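## Task

Move every stationery item into the bin labelled B, but leave the sticky-note pad out of it. All other objects stay on the table. No item may stick out over any bin wall, and every bin must end up resting flat on the table. Whatever is in place must stay there without the robot holding it. Finish with the gripper open and the arm moved away.

## Robot and tools

Robot: one arm with seven joints (waist, shoulder, upper arm roll, elbow, forearm roll, wrist pitch, wrist roll) ending in a two-finger parallel gripper. Joint ranges in rad: waist -6.283 to 6.283, shoulder -2.250 to 2.250, upper arm roll -6.283 to 6.283, elbow -2.580 to 2.580, forearm roll -6.283 to 6.283, wrist pitch -2.100 to 2.100, wrist roll -6.283 to 6.283. The elbow never locks fully straight. Cameras: cam_head_left, cam_head_right and cam_wrist, each 672x504.

Frames. Reported poses use the scene frame: origin on the tabletop under the arm base, +z up, +y to the left when facing along +x. The base may sit slightly tilted. end_effector_position is in metres and end_effector_quat_wxyz is the orientation; the reported position can be a little off, more so far from the base. Gripper frame: fingers point along its +z, they open and close along its y. The reported point lies between the closed pads; fingertips extend about 22 mm past it when closed and 9 mm when fully open. Closing pushes the tips roughly 13 mm further out, so keep that gap above a surface.

The row. Every motion command is one row of 9 numbers, each in [-1, 1]: dx, dy, dz, rx, ry, rz, position, force_limit, speed. The first six are an offset, not a pose: a displacement of the gripper expressed in the gripper's own axes, counted from its measured pose at the start of the action (for a call's first action, from the last pose reported in this scene). Scale: 1.0 equals 0.6 m for dx, dy, dz and 180 degrees for the rotation; rx, ry, rz form a single rotation vector. position: +1 fully open (85 mm), about -0.8 pads touch, -1 closes until blocked. force_limit: per-pad squeeze, roughly 20 N at -1, 128 N at 0, 235 N at +1 (on a 40 mm object, slow close); tiny or thin items get less. speed: finger gap rate, about 20 mm/s at -1, 85 at 0, 150 at +1; faster closes add up to about 5 N (at 0) or 12 N (at +1).

Tools.
- execute_actions(actions): a list of actions run one after another; each action is a table of up to 15 rows, one row per 1/30 s step; fewer rows means the final row repeats to fill 15 steps. Every row is an offset from the same start pose of that action, not from the row before. An empty list only returns state and images.
- move(target, speed, blocking): target is one 9-number row as above, an offset from the pose in the latest result that has one. The gripper follows a straight path lasting 0.5 to 10 s (cut off at 10 s); speed in m/s from 0.002 to 0.5, default 0.25, turning capped at twice that in rad/s. It rotates the short way. It does not slow for obstacles, can lag or overshoot speed (especially near full reach). Finger values go out at the start. It ends when path, arm and fingers settle, or 5 s after the path. With blocking=false you get a result after 0.5 s while motion continues; other moves and execute_actions are refused until a result shows it ended, so use wait or stop.
- wait(seconds): 0 to 10; arm keeps its last command; returns early if a running move finishes.
- stop(): brakes a running move (needs room, more when fast); fingers continue.
- zoom_image(camera, region): closer look at region [x0, y0, x1, y1] in pixels of that camera's latest image, top-left origin, at most 504 by 504.
- finished_scene(scene): ends scene 1 or 2 for good; the result reports success and gives the next task.

Motion control. Each step the commanded pose is limited to within 70 mm and 16 degrees of the measured pose, then joints are driven by damped inverse kinematics, favouring position over orientation. A far target may need several actions; after an action the arm only continues to the last limited pose. Joints share speed and acceleration limits and stop together when reversed. "Hand target" shows the pose currently being driven to.

Results. A move adds a "move:" line: done (settled near target), off_target, moving, held, fault, plus the remaining distance. limits=paced means the pose sent was clipped; limits=held means a check blocked some steps (afterwards the arm may move much faster than speed); ending held means the final step was blocked. "pose unreachable" means the clearance check altered or blocked the command; any base mount counts as arm for that check.

Gripping. Send position -1 and hold it; object_status 2 confirms a grip. Codes: 0 moving, 1 blocked while opening, 2 blocked while closing, 3 reached the setting or pads touched (small items may still be held). Any new position number resets status to 0 until the fingers stop. Stopped fingers only react to a position change of at least 0.01; only then do new force_limit or speed apply, so open first to regrip softer. If an object slips the fingers re-close on their own, except at force_limit -1, where status stays 2 even if lost. position_measured counts: 3 open, about 78 = 60 mm, 130 = 40 mm, 180 = 20 mm, 230 pads touching. touch_left (-y finger) and touch_right (+y) give 28 cells as 7 groups of 4, groups ordered from fingertip toward the arm, cells within a group along gripper +x. Empty cells read near 0 (offset up to about 10, noise 4 to 16); even grips read about 30 at 10 N, 140 at 50 N, 240 at 100 N, with sensitivity varying up to twice. Closing on nothing loads the arm-side groups. Before any step runs they read n/a.

Hazards. Contact torque reaching a load limit (48.6 N m for waist, shoulder, upper arm roll, elbow; 30.6 N m for forearm roll, wrist pitch, wrist roll; held weight counts) freezes the arm for 10 s and drops the rest of the call. Joint torque readings carry per-unit offset, scale and noise. Holding loads heats motors: MOTOR HOT from 60 °C, at 75 °C an OVER-TEMPERATURE FAULT lets the arm sink. Brief disturbances may tug a held item or nudge loose ones. Never push anything off the table; avoid drops, slips, slams and forceful pushes, since faster and deeper contacts press harder. Prefer quick, smooth, low-effort motion.

Each tool is called after "Request:" by a JSON object that holds its "api" and its "payload".

## Session

Request:
{"api": "execute_actions", "payload": {"actions": []}}

Scene clock: 0.00 s.
end_effector_position=(+0.5228, +0.1523, +0.3004) position_measured=3 object_status=3 touch_left=n/a touch_right=n/a end_effector_quat_wxyz=(-0.120, +0.705, -0.309, -0.627)
Joint positions: [-0.174  0.716 -0.456  1.088 -0.139  1.664  3.23 ]
Joint velocities: [-0.001  0.    -0.    -0.    -0.     0.     0.001]
Joint torques (N m, as the joint torque sensors report them, + toward a larger angle): no reading
Hand target: +0.523, +0.152, +0.300; -0.120, +0.705, -0.309, -0.627

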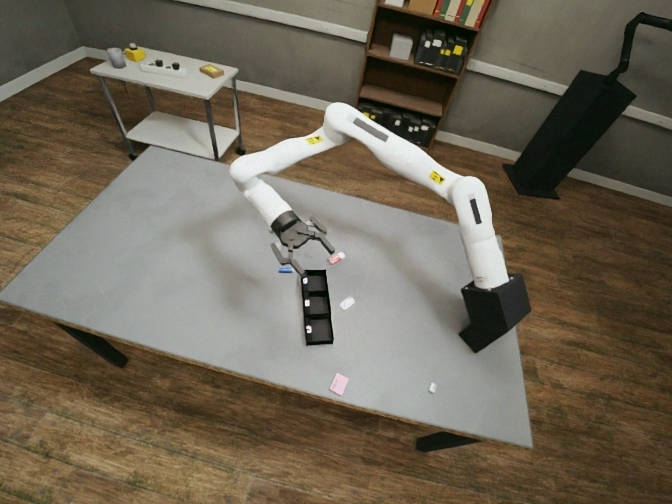

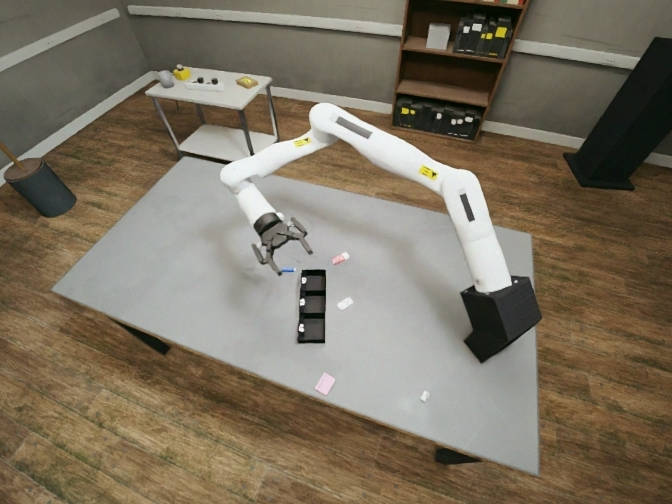

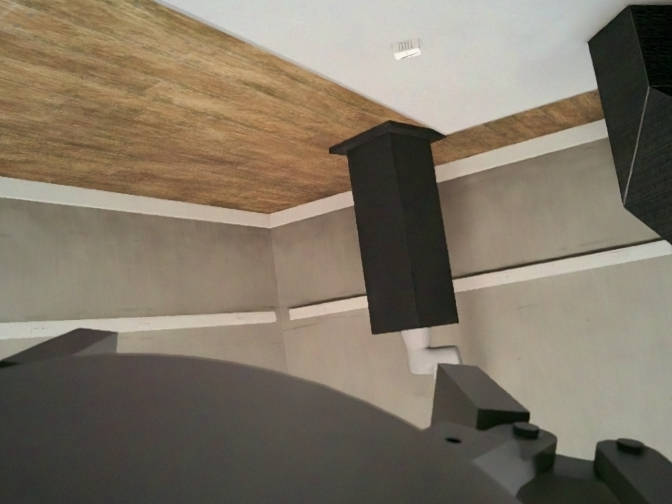

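Request:
{"api": "zoom_image", "payload": {"camera": "cam_head_left", "region": [260, 220, 460, 410]}}

Request:
{"api": "zoom_image", "payload": {"camera": "cam_head_right", "region": [260, 220, 460, 410]}}

Request:
{"api": "zoom_image", "payload": {"camera": "cam_wrist", "region": [340, 0, 480, 105]}}

Region (260, 220, 460, 410) of cam_head_left's 672x504 image, scaled by 2.520, with more detail than that image has; it fills the top 479 rows of this view, and the rest is white.

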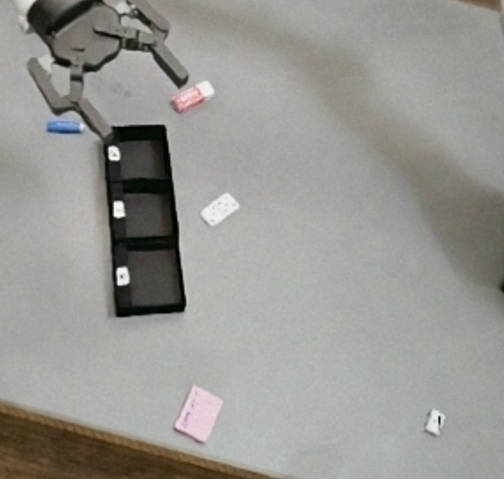

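Region (260, 220, 460, 410) of cam_head_right's 672x504 image, scaled by 2.520, with more detail than that image has; it fills the top 479 rows of this view, and the rest is white.

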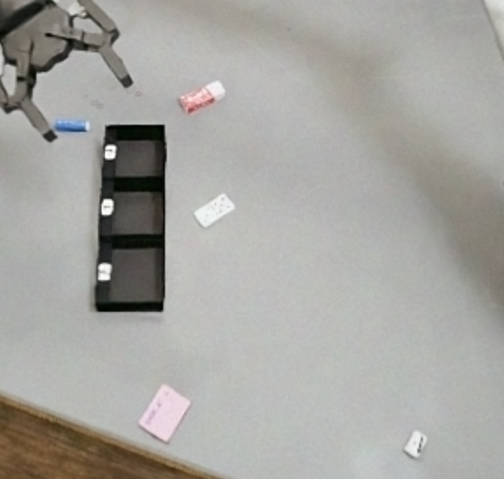

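Region (340, 0, 480, 105) of cam_wrist's 672x504 image, scaled by 3.600; it fills the top 378 rows of this view, and the rest is white.

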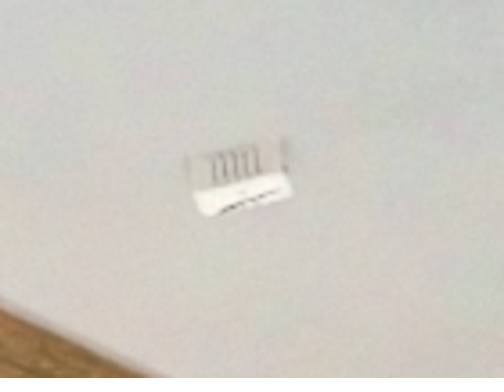

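Request:
{"api": "zoom_image", "payload": {"camera": "cam_head_left", "region": [270, 240, 370, 350]}}

Request:
{"api": "zoom_image", "payload": {"camera": "cam_head_right", "region": [270, 240, 370, 350]}}

Request:
{"api": "zoom_image", "payload": {"camera": "cam_head_right", "region": [300, 360, 450, 420]}}

Region (270, 240, 370, 350) of cam_head_left's 672x504 image, scaled by 4.582, with more detail than that image has; it fills the left 458 columns of this view, and the rest is white.

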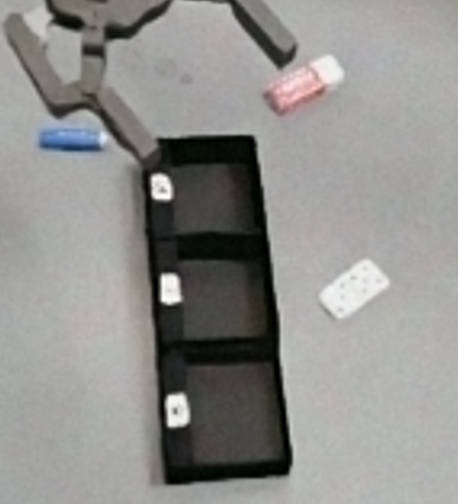

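Region (270, 240, 370, 350) of cam_head_right's 672x504 image, scaled by 4.582, with more detail than that image has; it fills the left 458 columns of this view, and the rest is white.

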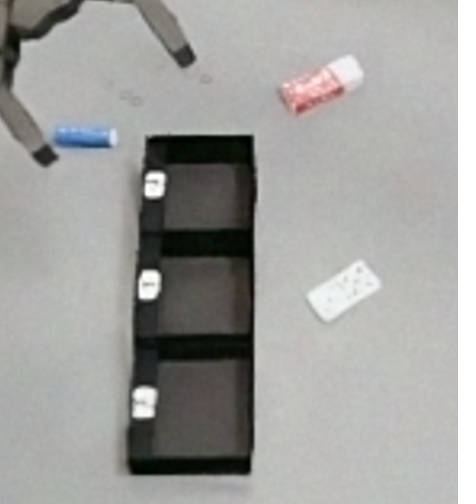

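Region (300, 360, 450, 420) of cam_head_right's 672x504 image, scaled by 3.360, with more detail than that image has; it fills the top 202 rows of this view, and the rest is white.

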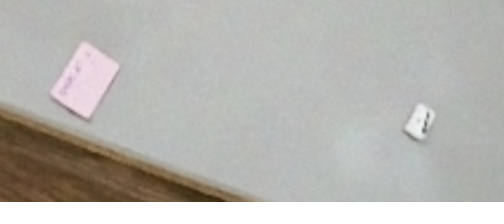

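Request:
{"api": "move", "payload": {"target": [0,0,0,-0.085,0.444,-0.219,1,0,0], "speed": 0.4}}

Scene clock: 38.20 s.
end_effector_position=(+0.5239, +0.1524, +0.3011) position_measured=3 object_status=3 touch_left=((6 5 2 -7) (4 -4 5 9) (-7 1 -1 5) (3 -4 17 13) (0 -5 -3 -3) (-3 -9 23 0) (-6 4 2 0)) touch_right=((8 9 9 4) (1 0 1 -2) (-2 -2 4 -1) (-1 7 -10 5) (6 -10 3 -1) (7 6 -1 5) (3 -1 -8 11)) end_effector_quat_wxyz=(+0.000, +1.000, +0.001, +0.000)
Joint positions: [-0.92   0.583 -0.349  1.581  0.964  1.57   3.152]
Joint velocities: [-0.006 -0.001 -0.007  0.003  0.003  0.003 -0.004]
Joint torques (N m, as the joint torque sensors report them, + toward a larger angle): [-13.85 -10.44  -7.19  -5.1    0.    -0.37   0.07]
Hand target: +0.524, +0.153, +0.301; -0.000, +1.000, +0.002, +0.001
Off the commanded pose: 0.001 m, 0 deg.
move: done

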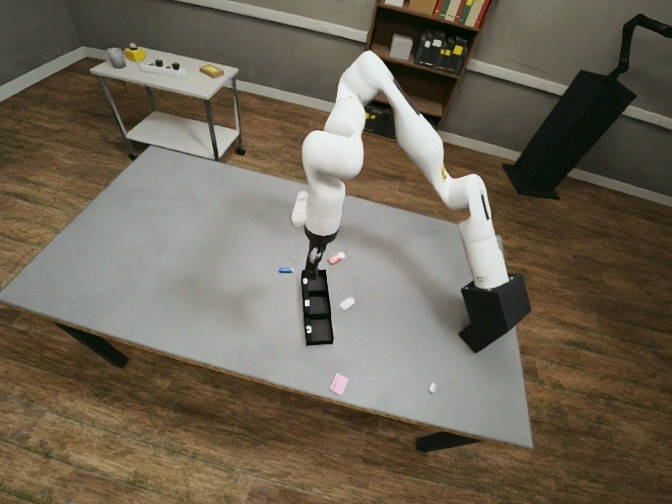

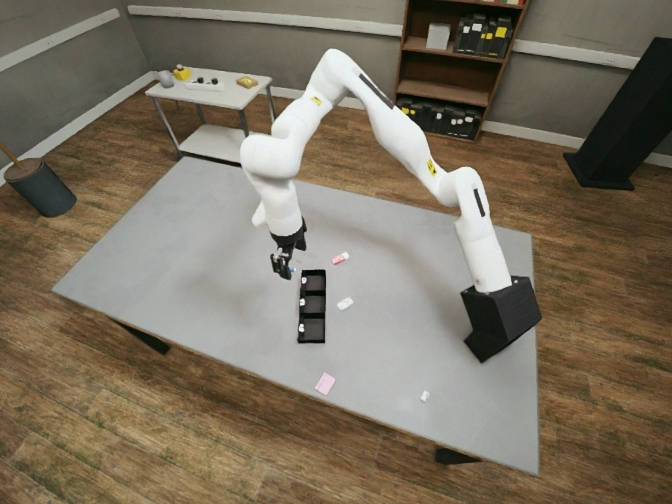

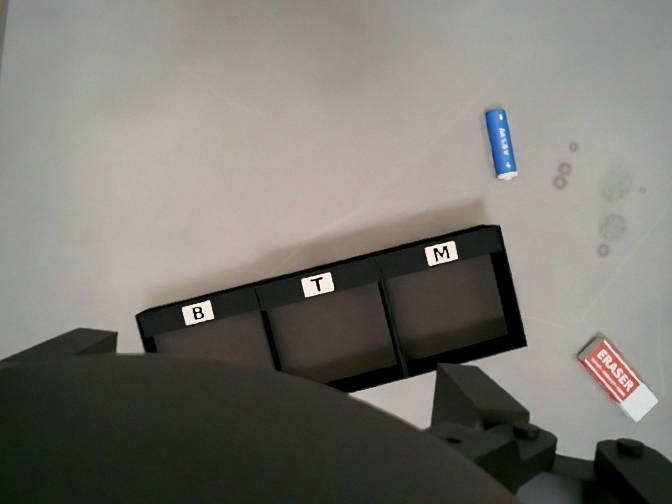

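Request:
{"api": "move", "payload": {"target": [-0.25,-0.1,0,0,0,0,1,0,0], "speed": 0.4}}

Scene clock: 45.67 s.
end_effector_position=(+0.3742, +0.2126, +0.3014) position_measured=3 object_status=3 touch_left=((15 2 -9 12) (-3 -12 -5 6) (7 1 1 3) (8 -9 7 5) (-1 -1 5 0) (9 -5 8 -9) (7 7 2 -2)) touch_right=((17 4 6 -8) (10 7 6 4) (5 -2 0 -6) (13 7 -8 -7) (5 14 -3 0) (-7 2 9 -4) (12 -1 3 -4)) end_effector_quat_wxyz=(-0.000, +1.000, +0.001, -0.000)
Joint positions: [-1.116  0.753 -0.397  1.754  0.905  1.504  2.733]
Joint velocities: [-0.008  0.01  -0.005 -0.     0.003  0.002 -0.005]
Joint torques (N m, as the joint torque sensors report them, + toward a larger angle): [-13.19 -10.46  -7.25  -5.58   0.22  -0.29   0.32]
Hand target: +0.374, +0.213, +0.301; -0.000, +1.000, +0.001, +0.000
Off the commanded pose: 0.001 m, 0 deg.
move: done

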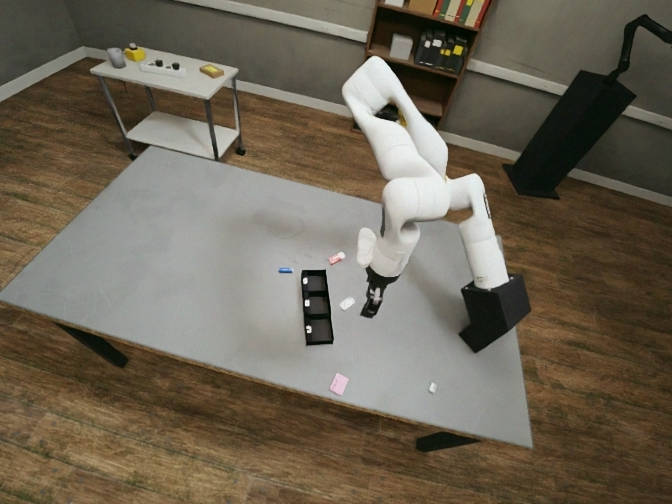

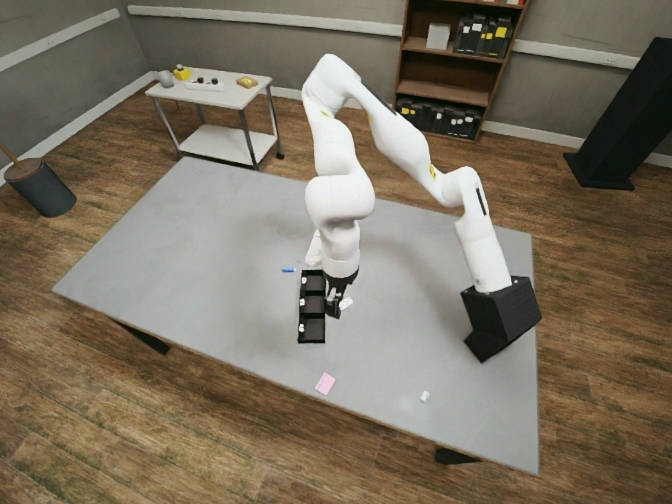

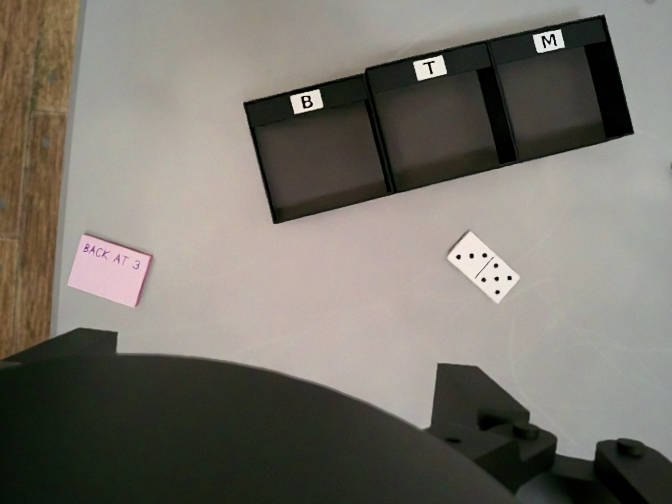

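Request:
{"api": "move", "payload": {"target": [-0.37,-0.145,0.08,0,0,0,1,0,0], "speed": 0.4}}

Scene clock: 85.63 s.
end_effector_position=(+0.1522, +0.3003, +0.2540) position_measured=3 object_status=3 touch_left=((7 -4 -3 3) (4 -2 -13 5) (-7 9 6 -4) (3 -4 2 15) (-1 6 12 19) (4 -2 19 3) (-3 -7 5 4)) touch_right=((5 -2 4 -2) (2 3 -4 7) (15 1 -9 -17) (13 -2 8 -2) (4 0 -5 9) (-8 -8 2 3) (12 -8 -4 0)) end_effector_quat_wxyz=(-0.001, +1.000, +0.001, -0.001)
Joint positions: [-1.393  1.2   -0.41   1.725  0.91   1.336  2.259]
Joint velocities: [-0.002  0.006  0.    -0.     0.003  0.     0.   ]
Joint torques (N m, as the joint torque sensors report them, + toward a larger angle): [-11.59 -13.34  -6.83  -5.64   0.05  -0.27   0.45]
Hand target: +0.152, +0.300, +0.254; -0.001, +1.000, +0.001, -0.001
Off the commanded pose: 0.001 m, 0 deg.
move: done

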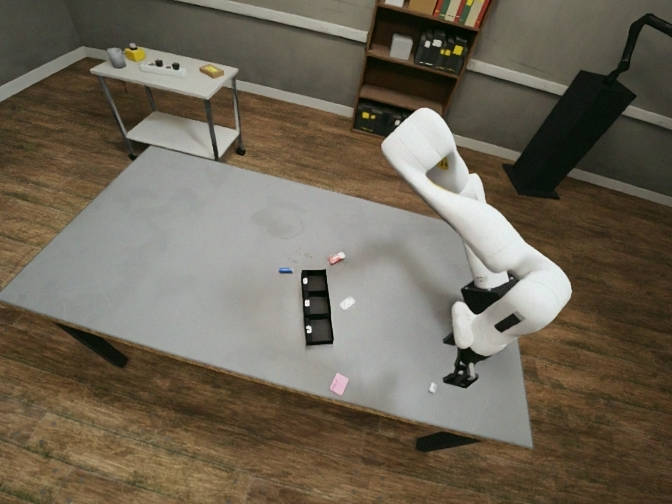

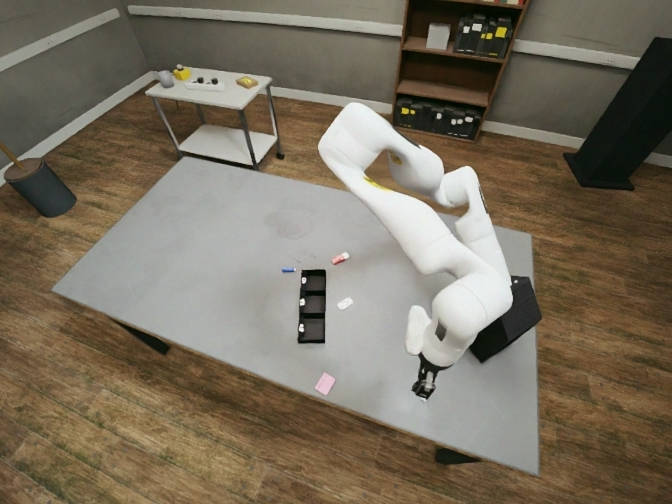

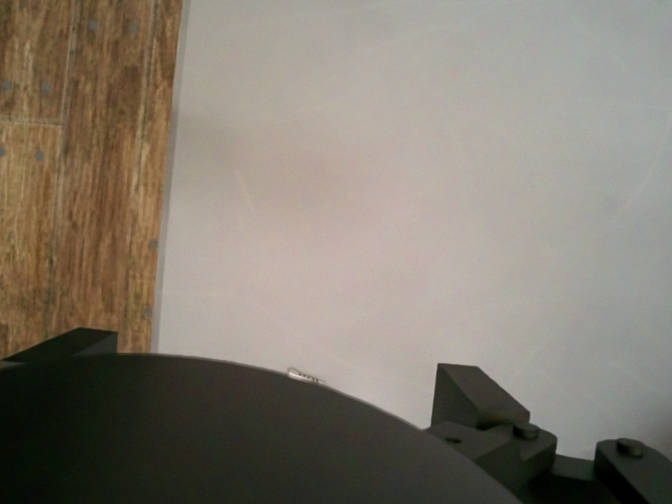

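Request:
{"api": "move", "payload": {"target": [-0.13,0,0.07,0,0,0,1,0,0], "speed": 0.3}}

Scene clock: 90.90 s.
end_effector_position=(+0.0742, +0.3006, +0.2124) position_measured=3 object_status=3 touch_left=((2 6 -7 -4) (-7 1 -11 2) (-9 11 -4 9) (13 3 3 3) (8 4 -1 4) (-2 -10 5 11) (7 -7 -5 -2)) touch_right=((12 8 9 2) (5 -1 5 0) (-7 6 -3 -4) (4 17 6 3) (-9 1 1 -5) (3 3 -8 1) (-7 -10 -10 5)) end_effector_quat_wxyz=(-0.001, +1.000, +0.001, -0.001)
Joint positions: [-1.476  1.357 -0.402  1.744  0.945  1.228  2.087]
Joint velocities: [-0.004  0.008 -0.001 -0.     0.     0.    -0.   ]
Joint torques (N m, as the joint torque sensors report them, + toward a larger angle): [-10.76 -14.2   -6.83  -5.02  -0.03  -0.07   0.45]
Hand target: +0.074, +0.300, +0.212; -0.001, +1.000, +0.001, -0.001
Off the commanded pose: 0.000 m, 0 deg.
move: done

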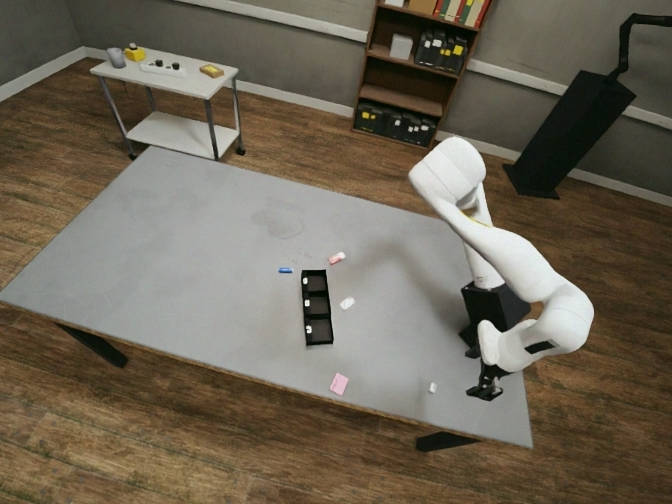

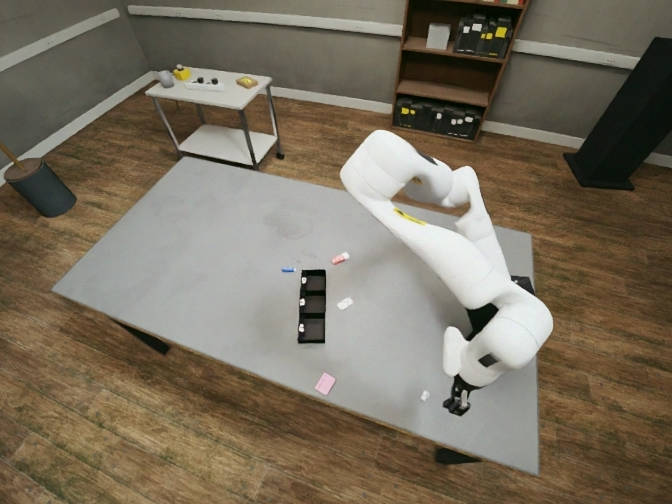

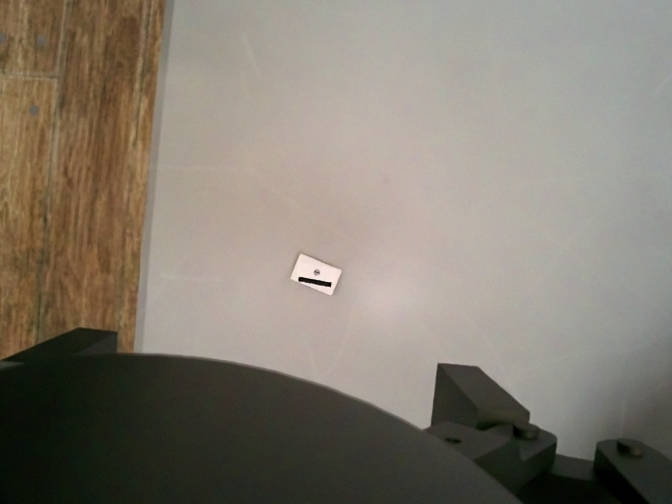

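Request:
{"api": "move", "payload": {"target": [0.05,0,0.15,0,0,0,1,0,0], "speed": 0.3}}

Scene clock: 115.60 s.
end_effector_position=(+0.1039, +0.3005, +0.1226) position_measured=3 object_status=3 touch_left=((14 1 -1 3) (-7 -2 6 9) (11 5 -5 5) (2 -1 0 1) (1 -7 14 -1) (0 -14 12 15) (3 6 -5 2)) touch_right=((-4 0 6 -12) (-2 2 15 2) (0 10 15 1) (8 0 8 -4) (-3 10 0 -2) (-4 4 11 3) (7 -12 -9 10)) end_effector_quat_wxyz=(-0.001, +1.000, +0.001, -0.001)
Joint positions: [-1.366  1.431 -0.285  1.826  1.119  1.079  2.04 ]
Joint velocities: [ 0.003  0.004  0.003  0.001 -0.003 -0.003 -0.001]
Joint torques (N m, as the joint torque sensors report them, + toward a larger angle): [-11.9  -14.43  -6.79  -3.51  -0.16   0.03   0.24]
Hand target: +0.104, +0.300, +0.122; -0.001, +1.000, +0.001, -0.001
Off the commanded pose: 0.000 m, 0 deg.
move: done

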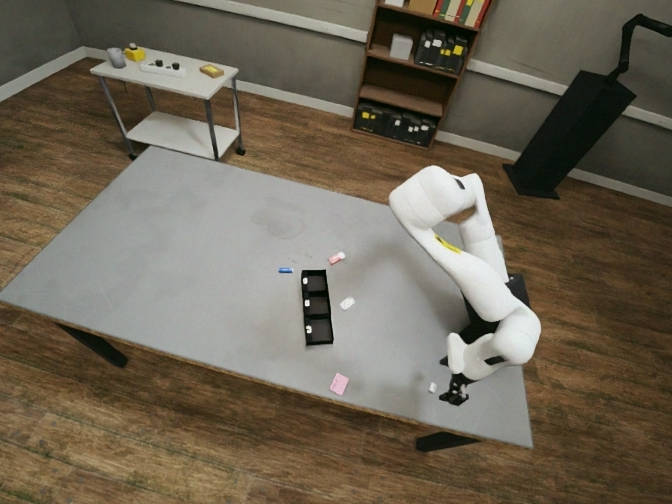

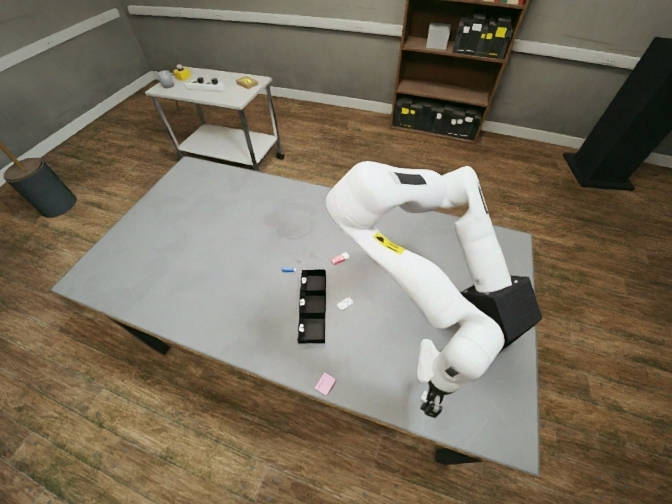

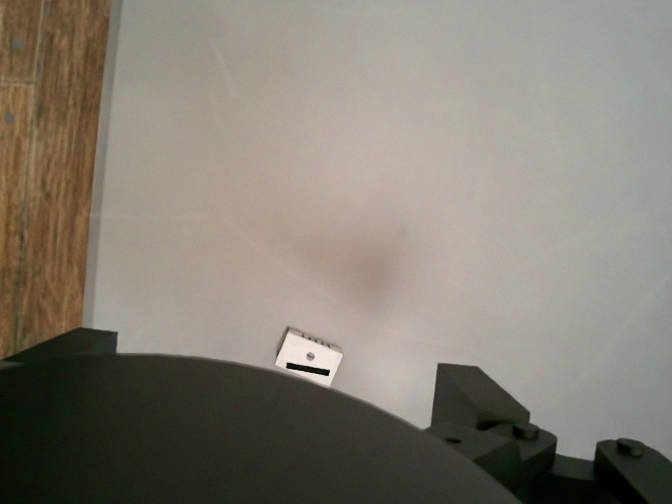

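Request:
{"api": "zoom_image", "payload": {"camera": "cam_wrist", "region": [250, 300, 370, 400]}}

Request:
{"api": "zoom_image", "payload": {"camera": "cam_head_right", "region": [390, 360, 470, 430]}}

Region (250, 300, 370, 400) of cam_wrist's 672x504 image, scaled by 4.200.

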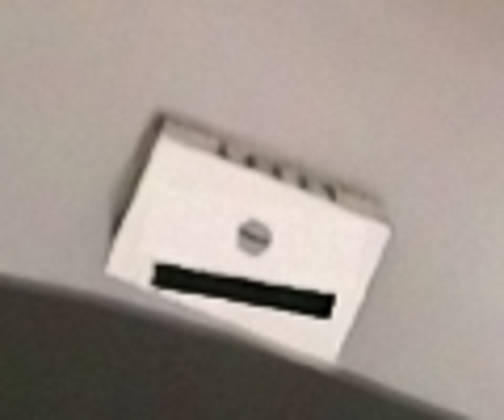

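Region (390, 360, 470, 430) of cam_head_right's 672x504 image, scaled by 6.300, with more detail than that image has; it fills the top 441 rows of this view, and the rest is white.

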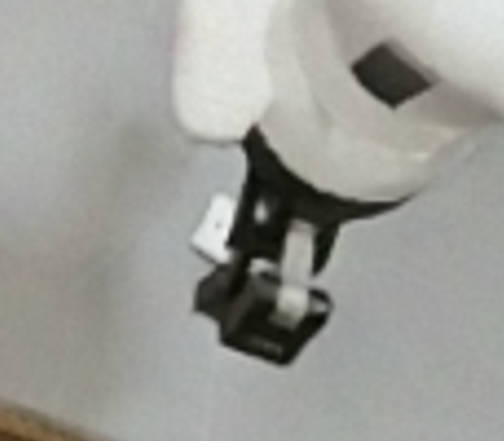

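Request:
{"api": "move", "payload": {"target": [-0.012,0.0105,0.1,0,0,0.078,0.15,0,0.5], "speed": 0.15}}

Scene clock: 172.27 s.
end_effector_position=(+0.0965, +0.2942, +0.0628) position_measured=110 object_status=3 touch_left=((0 -1 0 4) (-2 -3 -10 3) (-1 -1 -8 -3) (-4 -1 -8 22) (-8 -7 2 13) (3 -8 10 -3) (3 -6 7 -15)) touch_right=((16 1 8 8) (-7 4 -5 -5) (-3 -5 1 -14) (2 7 -6 5) (-10 -4 -4 3) (-8 -1 17 6) (3 -9 4 -1)) end_effector_quat_wxyz=(-0.001, +0.993, -0.121, -0.002)
Joint positions: [-1.357  1.524 -0.182  1.853  1.219  0.948  1.712]
Joint velocities: [-0.001  0.003  0.     0.     0.    -0.001  0.001]
Joint torques (N m, as the joint torque sensors report them, + toward a larger angle): [-11.48 -14.61  -6.39  -2.62  -0.06  -0.12   0.36]
Hand target: +0.096, +0.294, +0.063; -0.001, +0.993, -0.121, -0.002
Off the commanded pose: 0.000 m, 0 deg.
move: done

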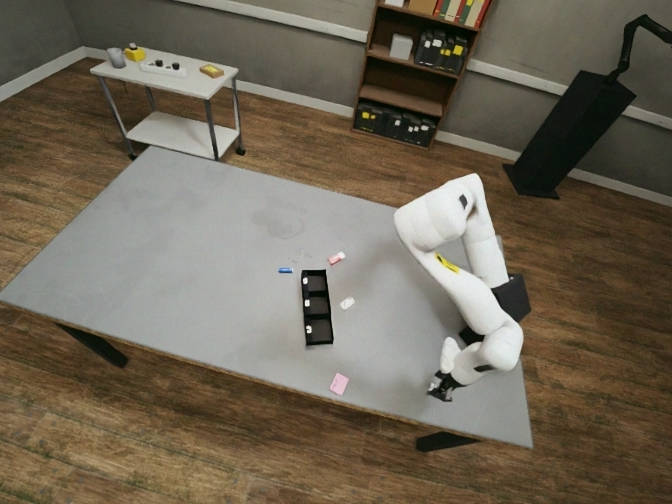

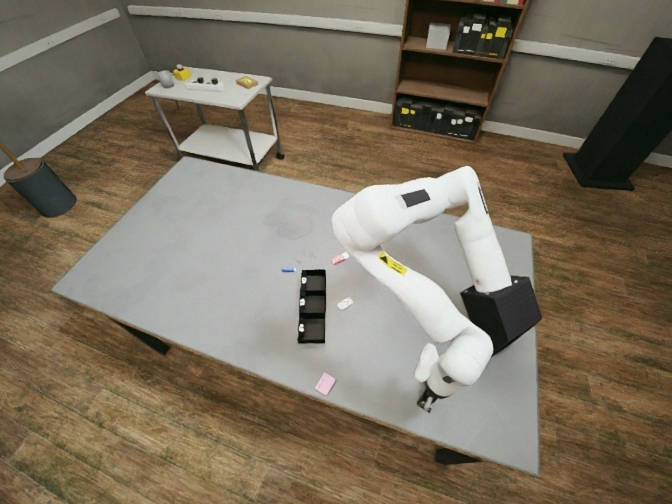

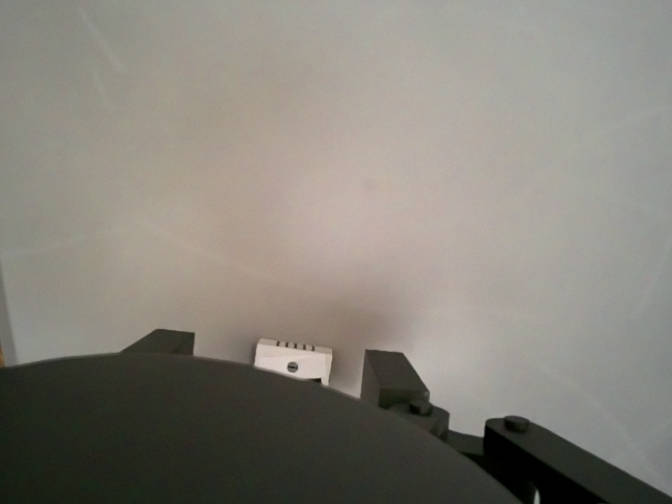

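Request:
{"api": "move", "payload": {"target": [-0.003,0.005,0.061,0,0,0,0.15,0,0.5], "speed": 0.08}}

Scene clock: 183.47 s.
end_effector_position=(+0.0939, +0.2919, +0.0263) position_measured=110 object_status=3 touch_left=((11 3 5 -2) (2 -8 -5 4) (-8 13 -4 -10) (7 5 -2 1) (-5 -2 10 7) (-6 -18 15 14) (2 5 -16 -1)) touch_right=((15 -8 8 -13) (1 -14 8 9) (-11 11 -3 -2) (-6 3 6 -3) (-1 -2 5 10) (-14 5 8 9) (-2 -7 -8 -3)) end_effector_quat_wxyz=(-0.001, +0.993, -0.121, -0.002)
Joint positions: [-1.334  1.587 -0.134  1.851  1.296  0.895  1.659]
Joint velocities: [ 0.     0.003  0.001 -0.    -0.002 -0.    -0.   ]
Joint torques (N m, as the joint torque sensors report them, + toward a larger angle): [-11.85 -14.77  -6.28  -2.    -0.07  -0.21   0.31]
Hand target: +0.094, +0.292, +0.026; -0.001, +0.993, -0.121, -0.002
Off the commanded pose: 0.000 m, 0 deg.
move: done

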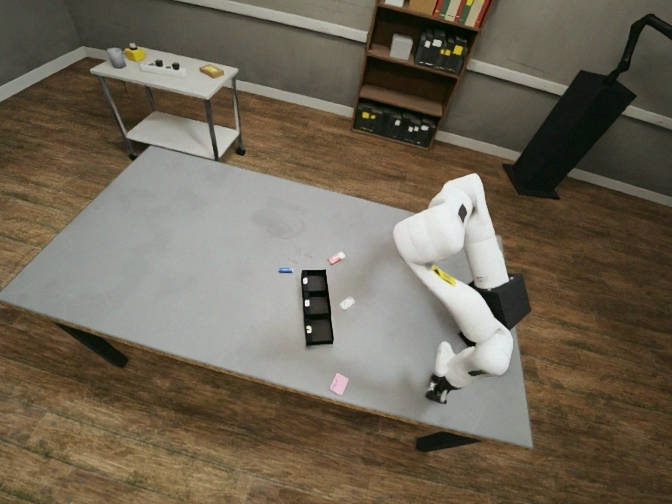

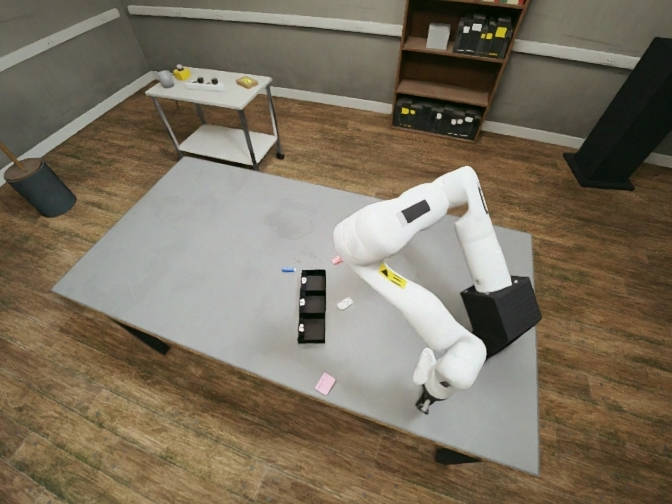

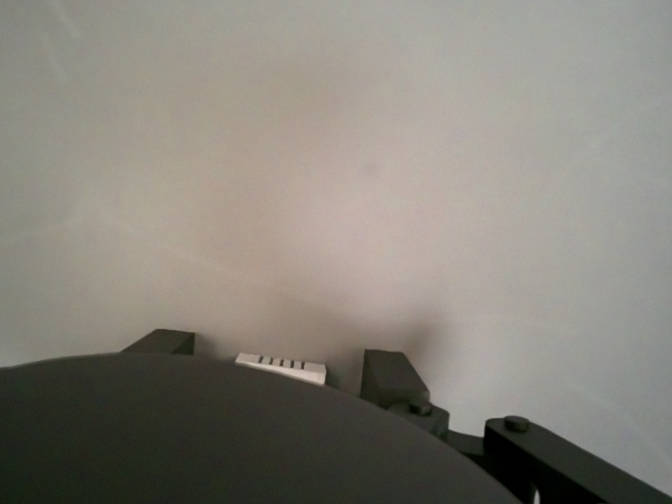

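Request:
{"api": "execute_actions", "payload": {"actions": [[[0,0,0,0,0,0,-1,-0.5,0]],[[0,0,0,0,0,0,-1,-0.5,0]]]}}

Scene clock: 190.87 s.
end_effector_position=(+0.0939, +0.2920, +0.0267) position_measured=176 object_status=2 touch_left=((341 654 1109 481) (51 173 178 55) (-3 2 0 2) (13 -6 15 7) (-15 -1 10 1) (5 -21 13 12) (4 6 -2 -5)) touch_right=((322 975 798 365) (57 164 169 57) (-3 -4 -17 -3) (2 0 -2 2) (-12 -10 1 1) (-3 1 11 1) (-9 -8 -4 8)) end_effector_quat_wxyz=(-0.002, +0.993, -0.121, -0.002)
Joint positions: [-1.334  1.586 -0.135  1.851  1.296  0.895  1.659]
Joint velocities: [ 0.     0.    -0.     0.    -0.001 -0.     0.   ]
Joint torques (N m, as the joint torque sensors report them, + toward a larger angle): [-11.48 -14.5   -6.4   -2.09   0.    -0.14   0.43]
Hand target: +0.094, +0.292, +0.027; -0.002, +0.993, -0.121, -0.002
Off the commanded pose: 0.000 m, 0 deg.

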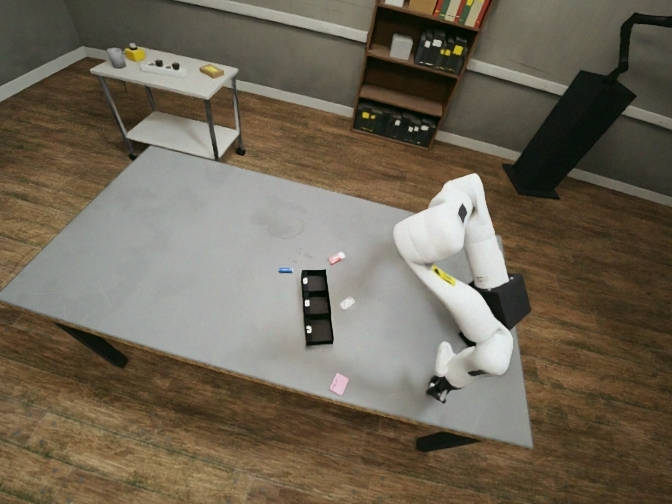

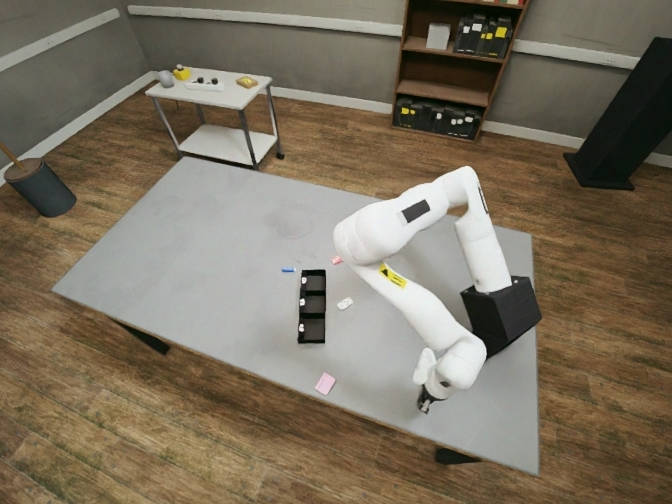

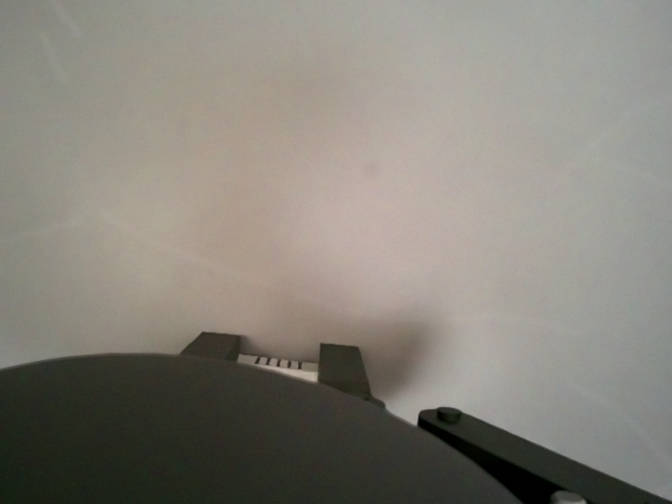

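Request:
{"api": "move", "payload": {"target": [0.644,-0.027,-0.17,0,0,-0.183,-1,-0.5,0], "speed": 0.3}}

Scene clock: 211.97 s.
end_effector_position=(+0.4731, +0.2124, +0.1275) position_measured=176 object_status=2 touch_left=((327 667 1097 475) (42 181 180 52) (0 9 -4 11) (10 -9 -4 16) (-12 2 3 10) (-10 -13 12 -4) (6 2 -7 -12)) touch_right=((322 991 792 359) (52 163 173 64) (-7 1 -6 -8) (2 -1 -9 -3) (-7 0 -2 -12) (-7 5 2 2) (7 -5 -3 9)) end_effector_quat_wxyz=(-0.001, +0.986, +0.165, -0.000)
Joint positions: [-0.903  0.84  -0.094  1.744  1.106  1.132  3.257]
Joint velocities: [ 0.005 -0.002  0.005 -0.002 -0.002 -0.002  0.001]
Joint torques (N m, as the joint torque sensors report them, + toward a larger angle): [-15.65 -11.97  -7.3   -3.6    0.11  -0.38   0.22]
Hand target: +0.473, +0.212, +0.127; -0.001, +0.986, +0.165, -0.000
Off the commanded pose: 0.002 m, 0 deg.
move: done

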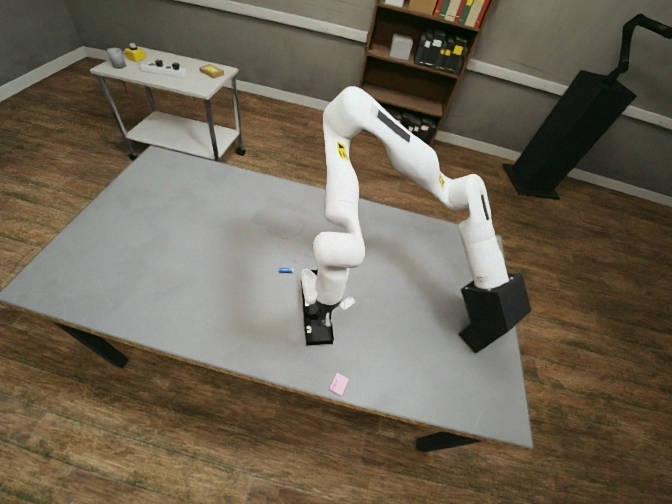

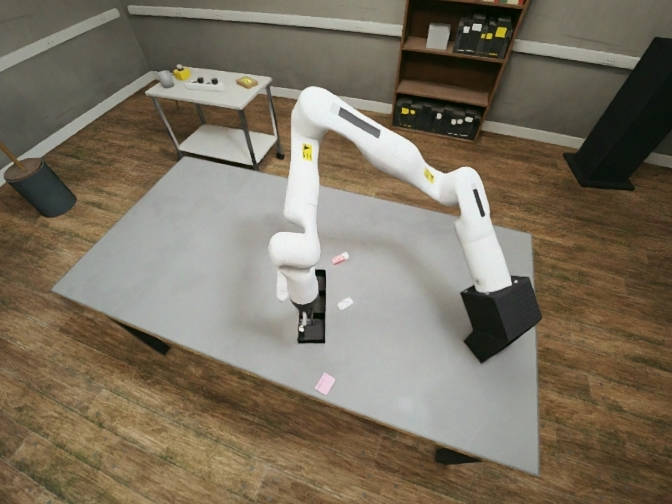

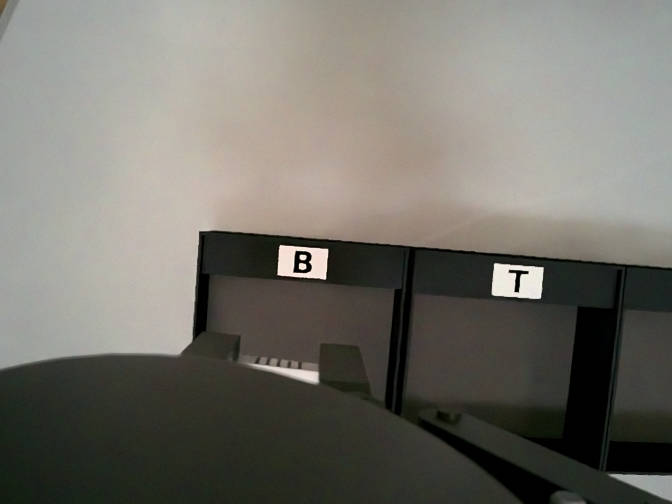

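Request:
{"api": "move", "payload": {"target": [-0.035,-0.007,0.075,0,0,0,-1,-0.5,0], "speed": 0.15}}

Scene clock: 245.00 s.
end_effector_position=(+0.4518, +0.2098, +0.0827) position_measured=176 object_status=2 touch_left=((329 663 1094 488) (46 175 183 46) (2 6 -9 -10) (8 1 6 16) (-10 -4 12 6) (-1 -4 25 -1) (0 9 -3 -3)) touch_right=((319 980 803 364) (36 163 174 60) (5 14 -5 -13) (-2 10 -5 2) (-15 6 14 7) (-8 -5 18 10) (10 -2 3 -8)) end_effector_quat_wxyz=(-0.002, +0.986, +0.165, -0.000)
Joint positions: [-0.873  0.9   -0.061  1.811  1.195  1.039  3.149]
Joint velocities: [ 0.001  0.003 -0.001 -0.    -0.     0.     0.   ]
Joint torques (N m, as the joint torque sensors report them, + toward a larger angle): [-15.22 -12.18  -7.07  -2.8    0.02  -0.24   0.4 ]
Hand target: +0.452, +0.210, +0.083; -0.002, +0.986, +0.165, -0.000
Off the commanded pose: 0.000 m, 0 deg.
move: done

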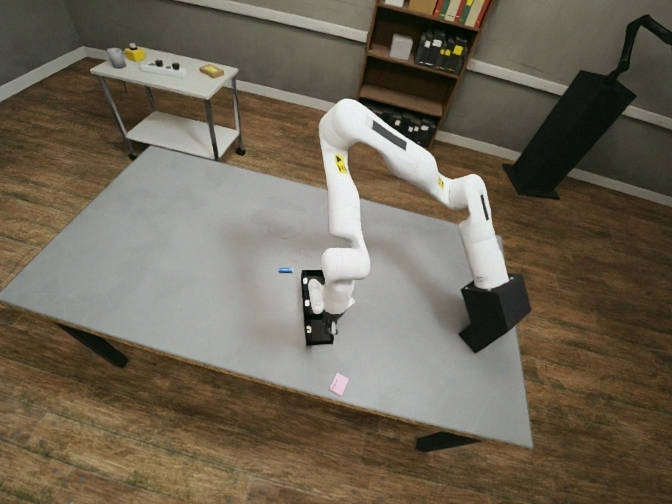

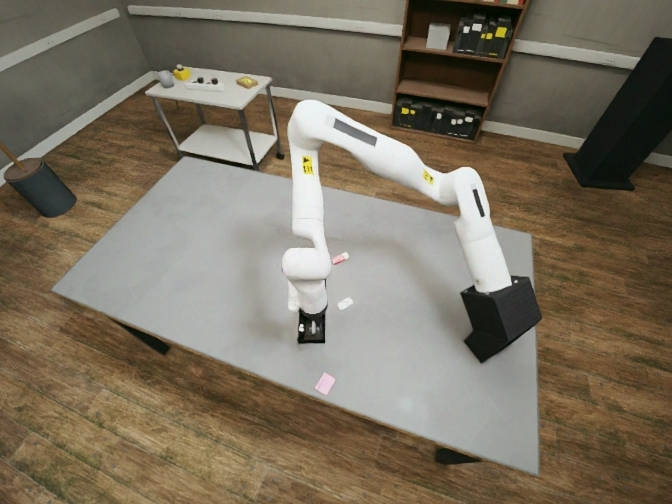

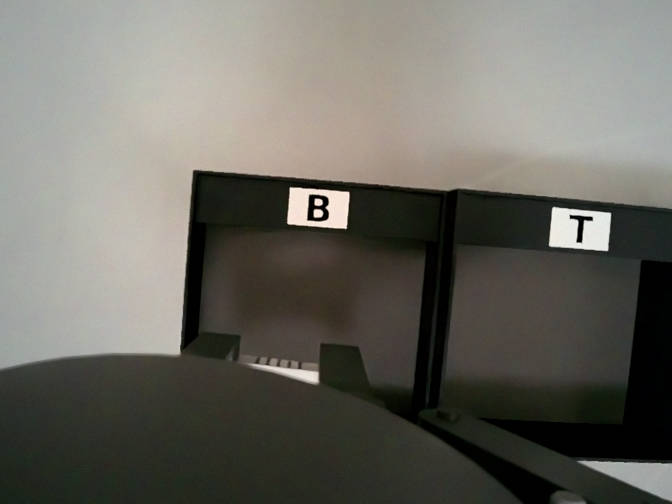

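Request:
{"api": "move", "payload": {"target": [0,0.004,0.078,0,0,0,-1,-0.5,0], "speed": 0.08}}

Scene clock: 258.03 s.
end_effector_position=(+0.4524, +0.2077, +0.0361) position_measured=176 object_status=2 touch_left=((331 667 1101 482) (30 180 185 58) (-4 6 1 3) (12 -6 0 10) (0 6 2 4) (0 -14 12 7) (-10 -3 -1 -6)) touch_right=((329 979 800 374) (69 156 185 50) (6 7 -5 2) (2 -2 -12 1) (-4 8 -8 5) (7 -1 14 8) (2 2 -2 4)) end_effector_quat_wxyz=(-0.002, +0.986, +0.165, -0.000)
Joint positions: [-0.817  0.961 -0.023  1.809  1.281  0.964  3.108]
Joint velocities: [ 0.001  0.004  0.004  0.001 -0.001 -0.001  0.001]
Joint torques (N m, as the joint torque sensors report them, + toward a larger angle): [-15.51 -12.27  -6.74  -2.32   0.    -0.16   0.38]
Hand target: +0.452, +0.208, +0.036; -0.002, +0.986, +0.165, -0.000
Off the commanded pose: 0.000 m, 0 deg.
move: done

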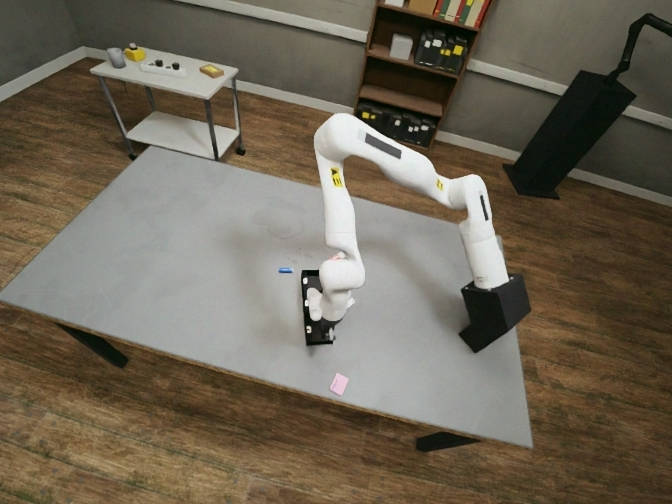

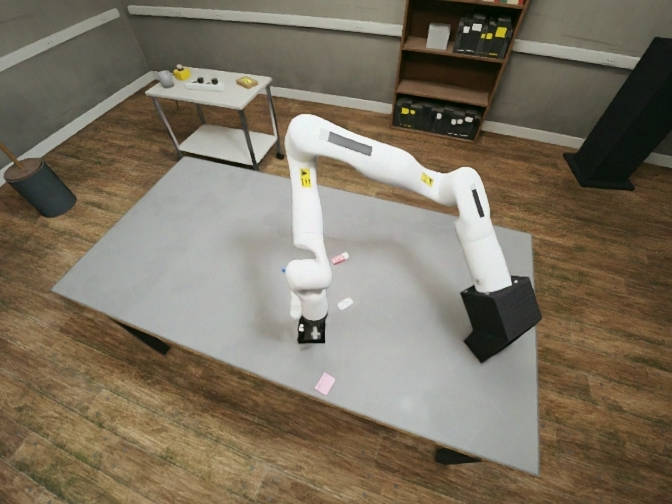

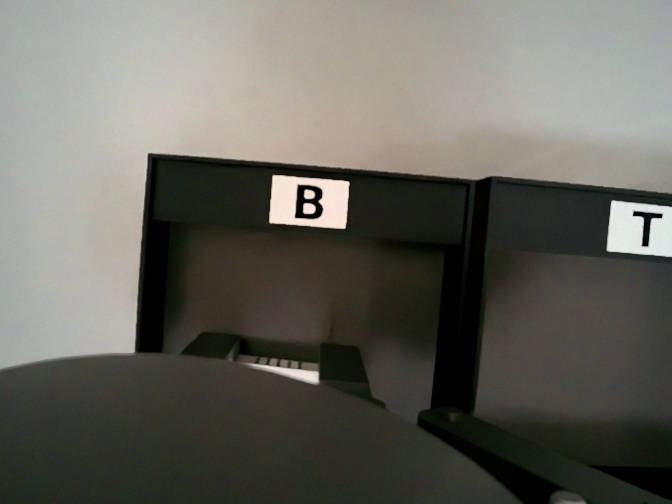

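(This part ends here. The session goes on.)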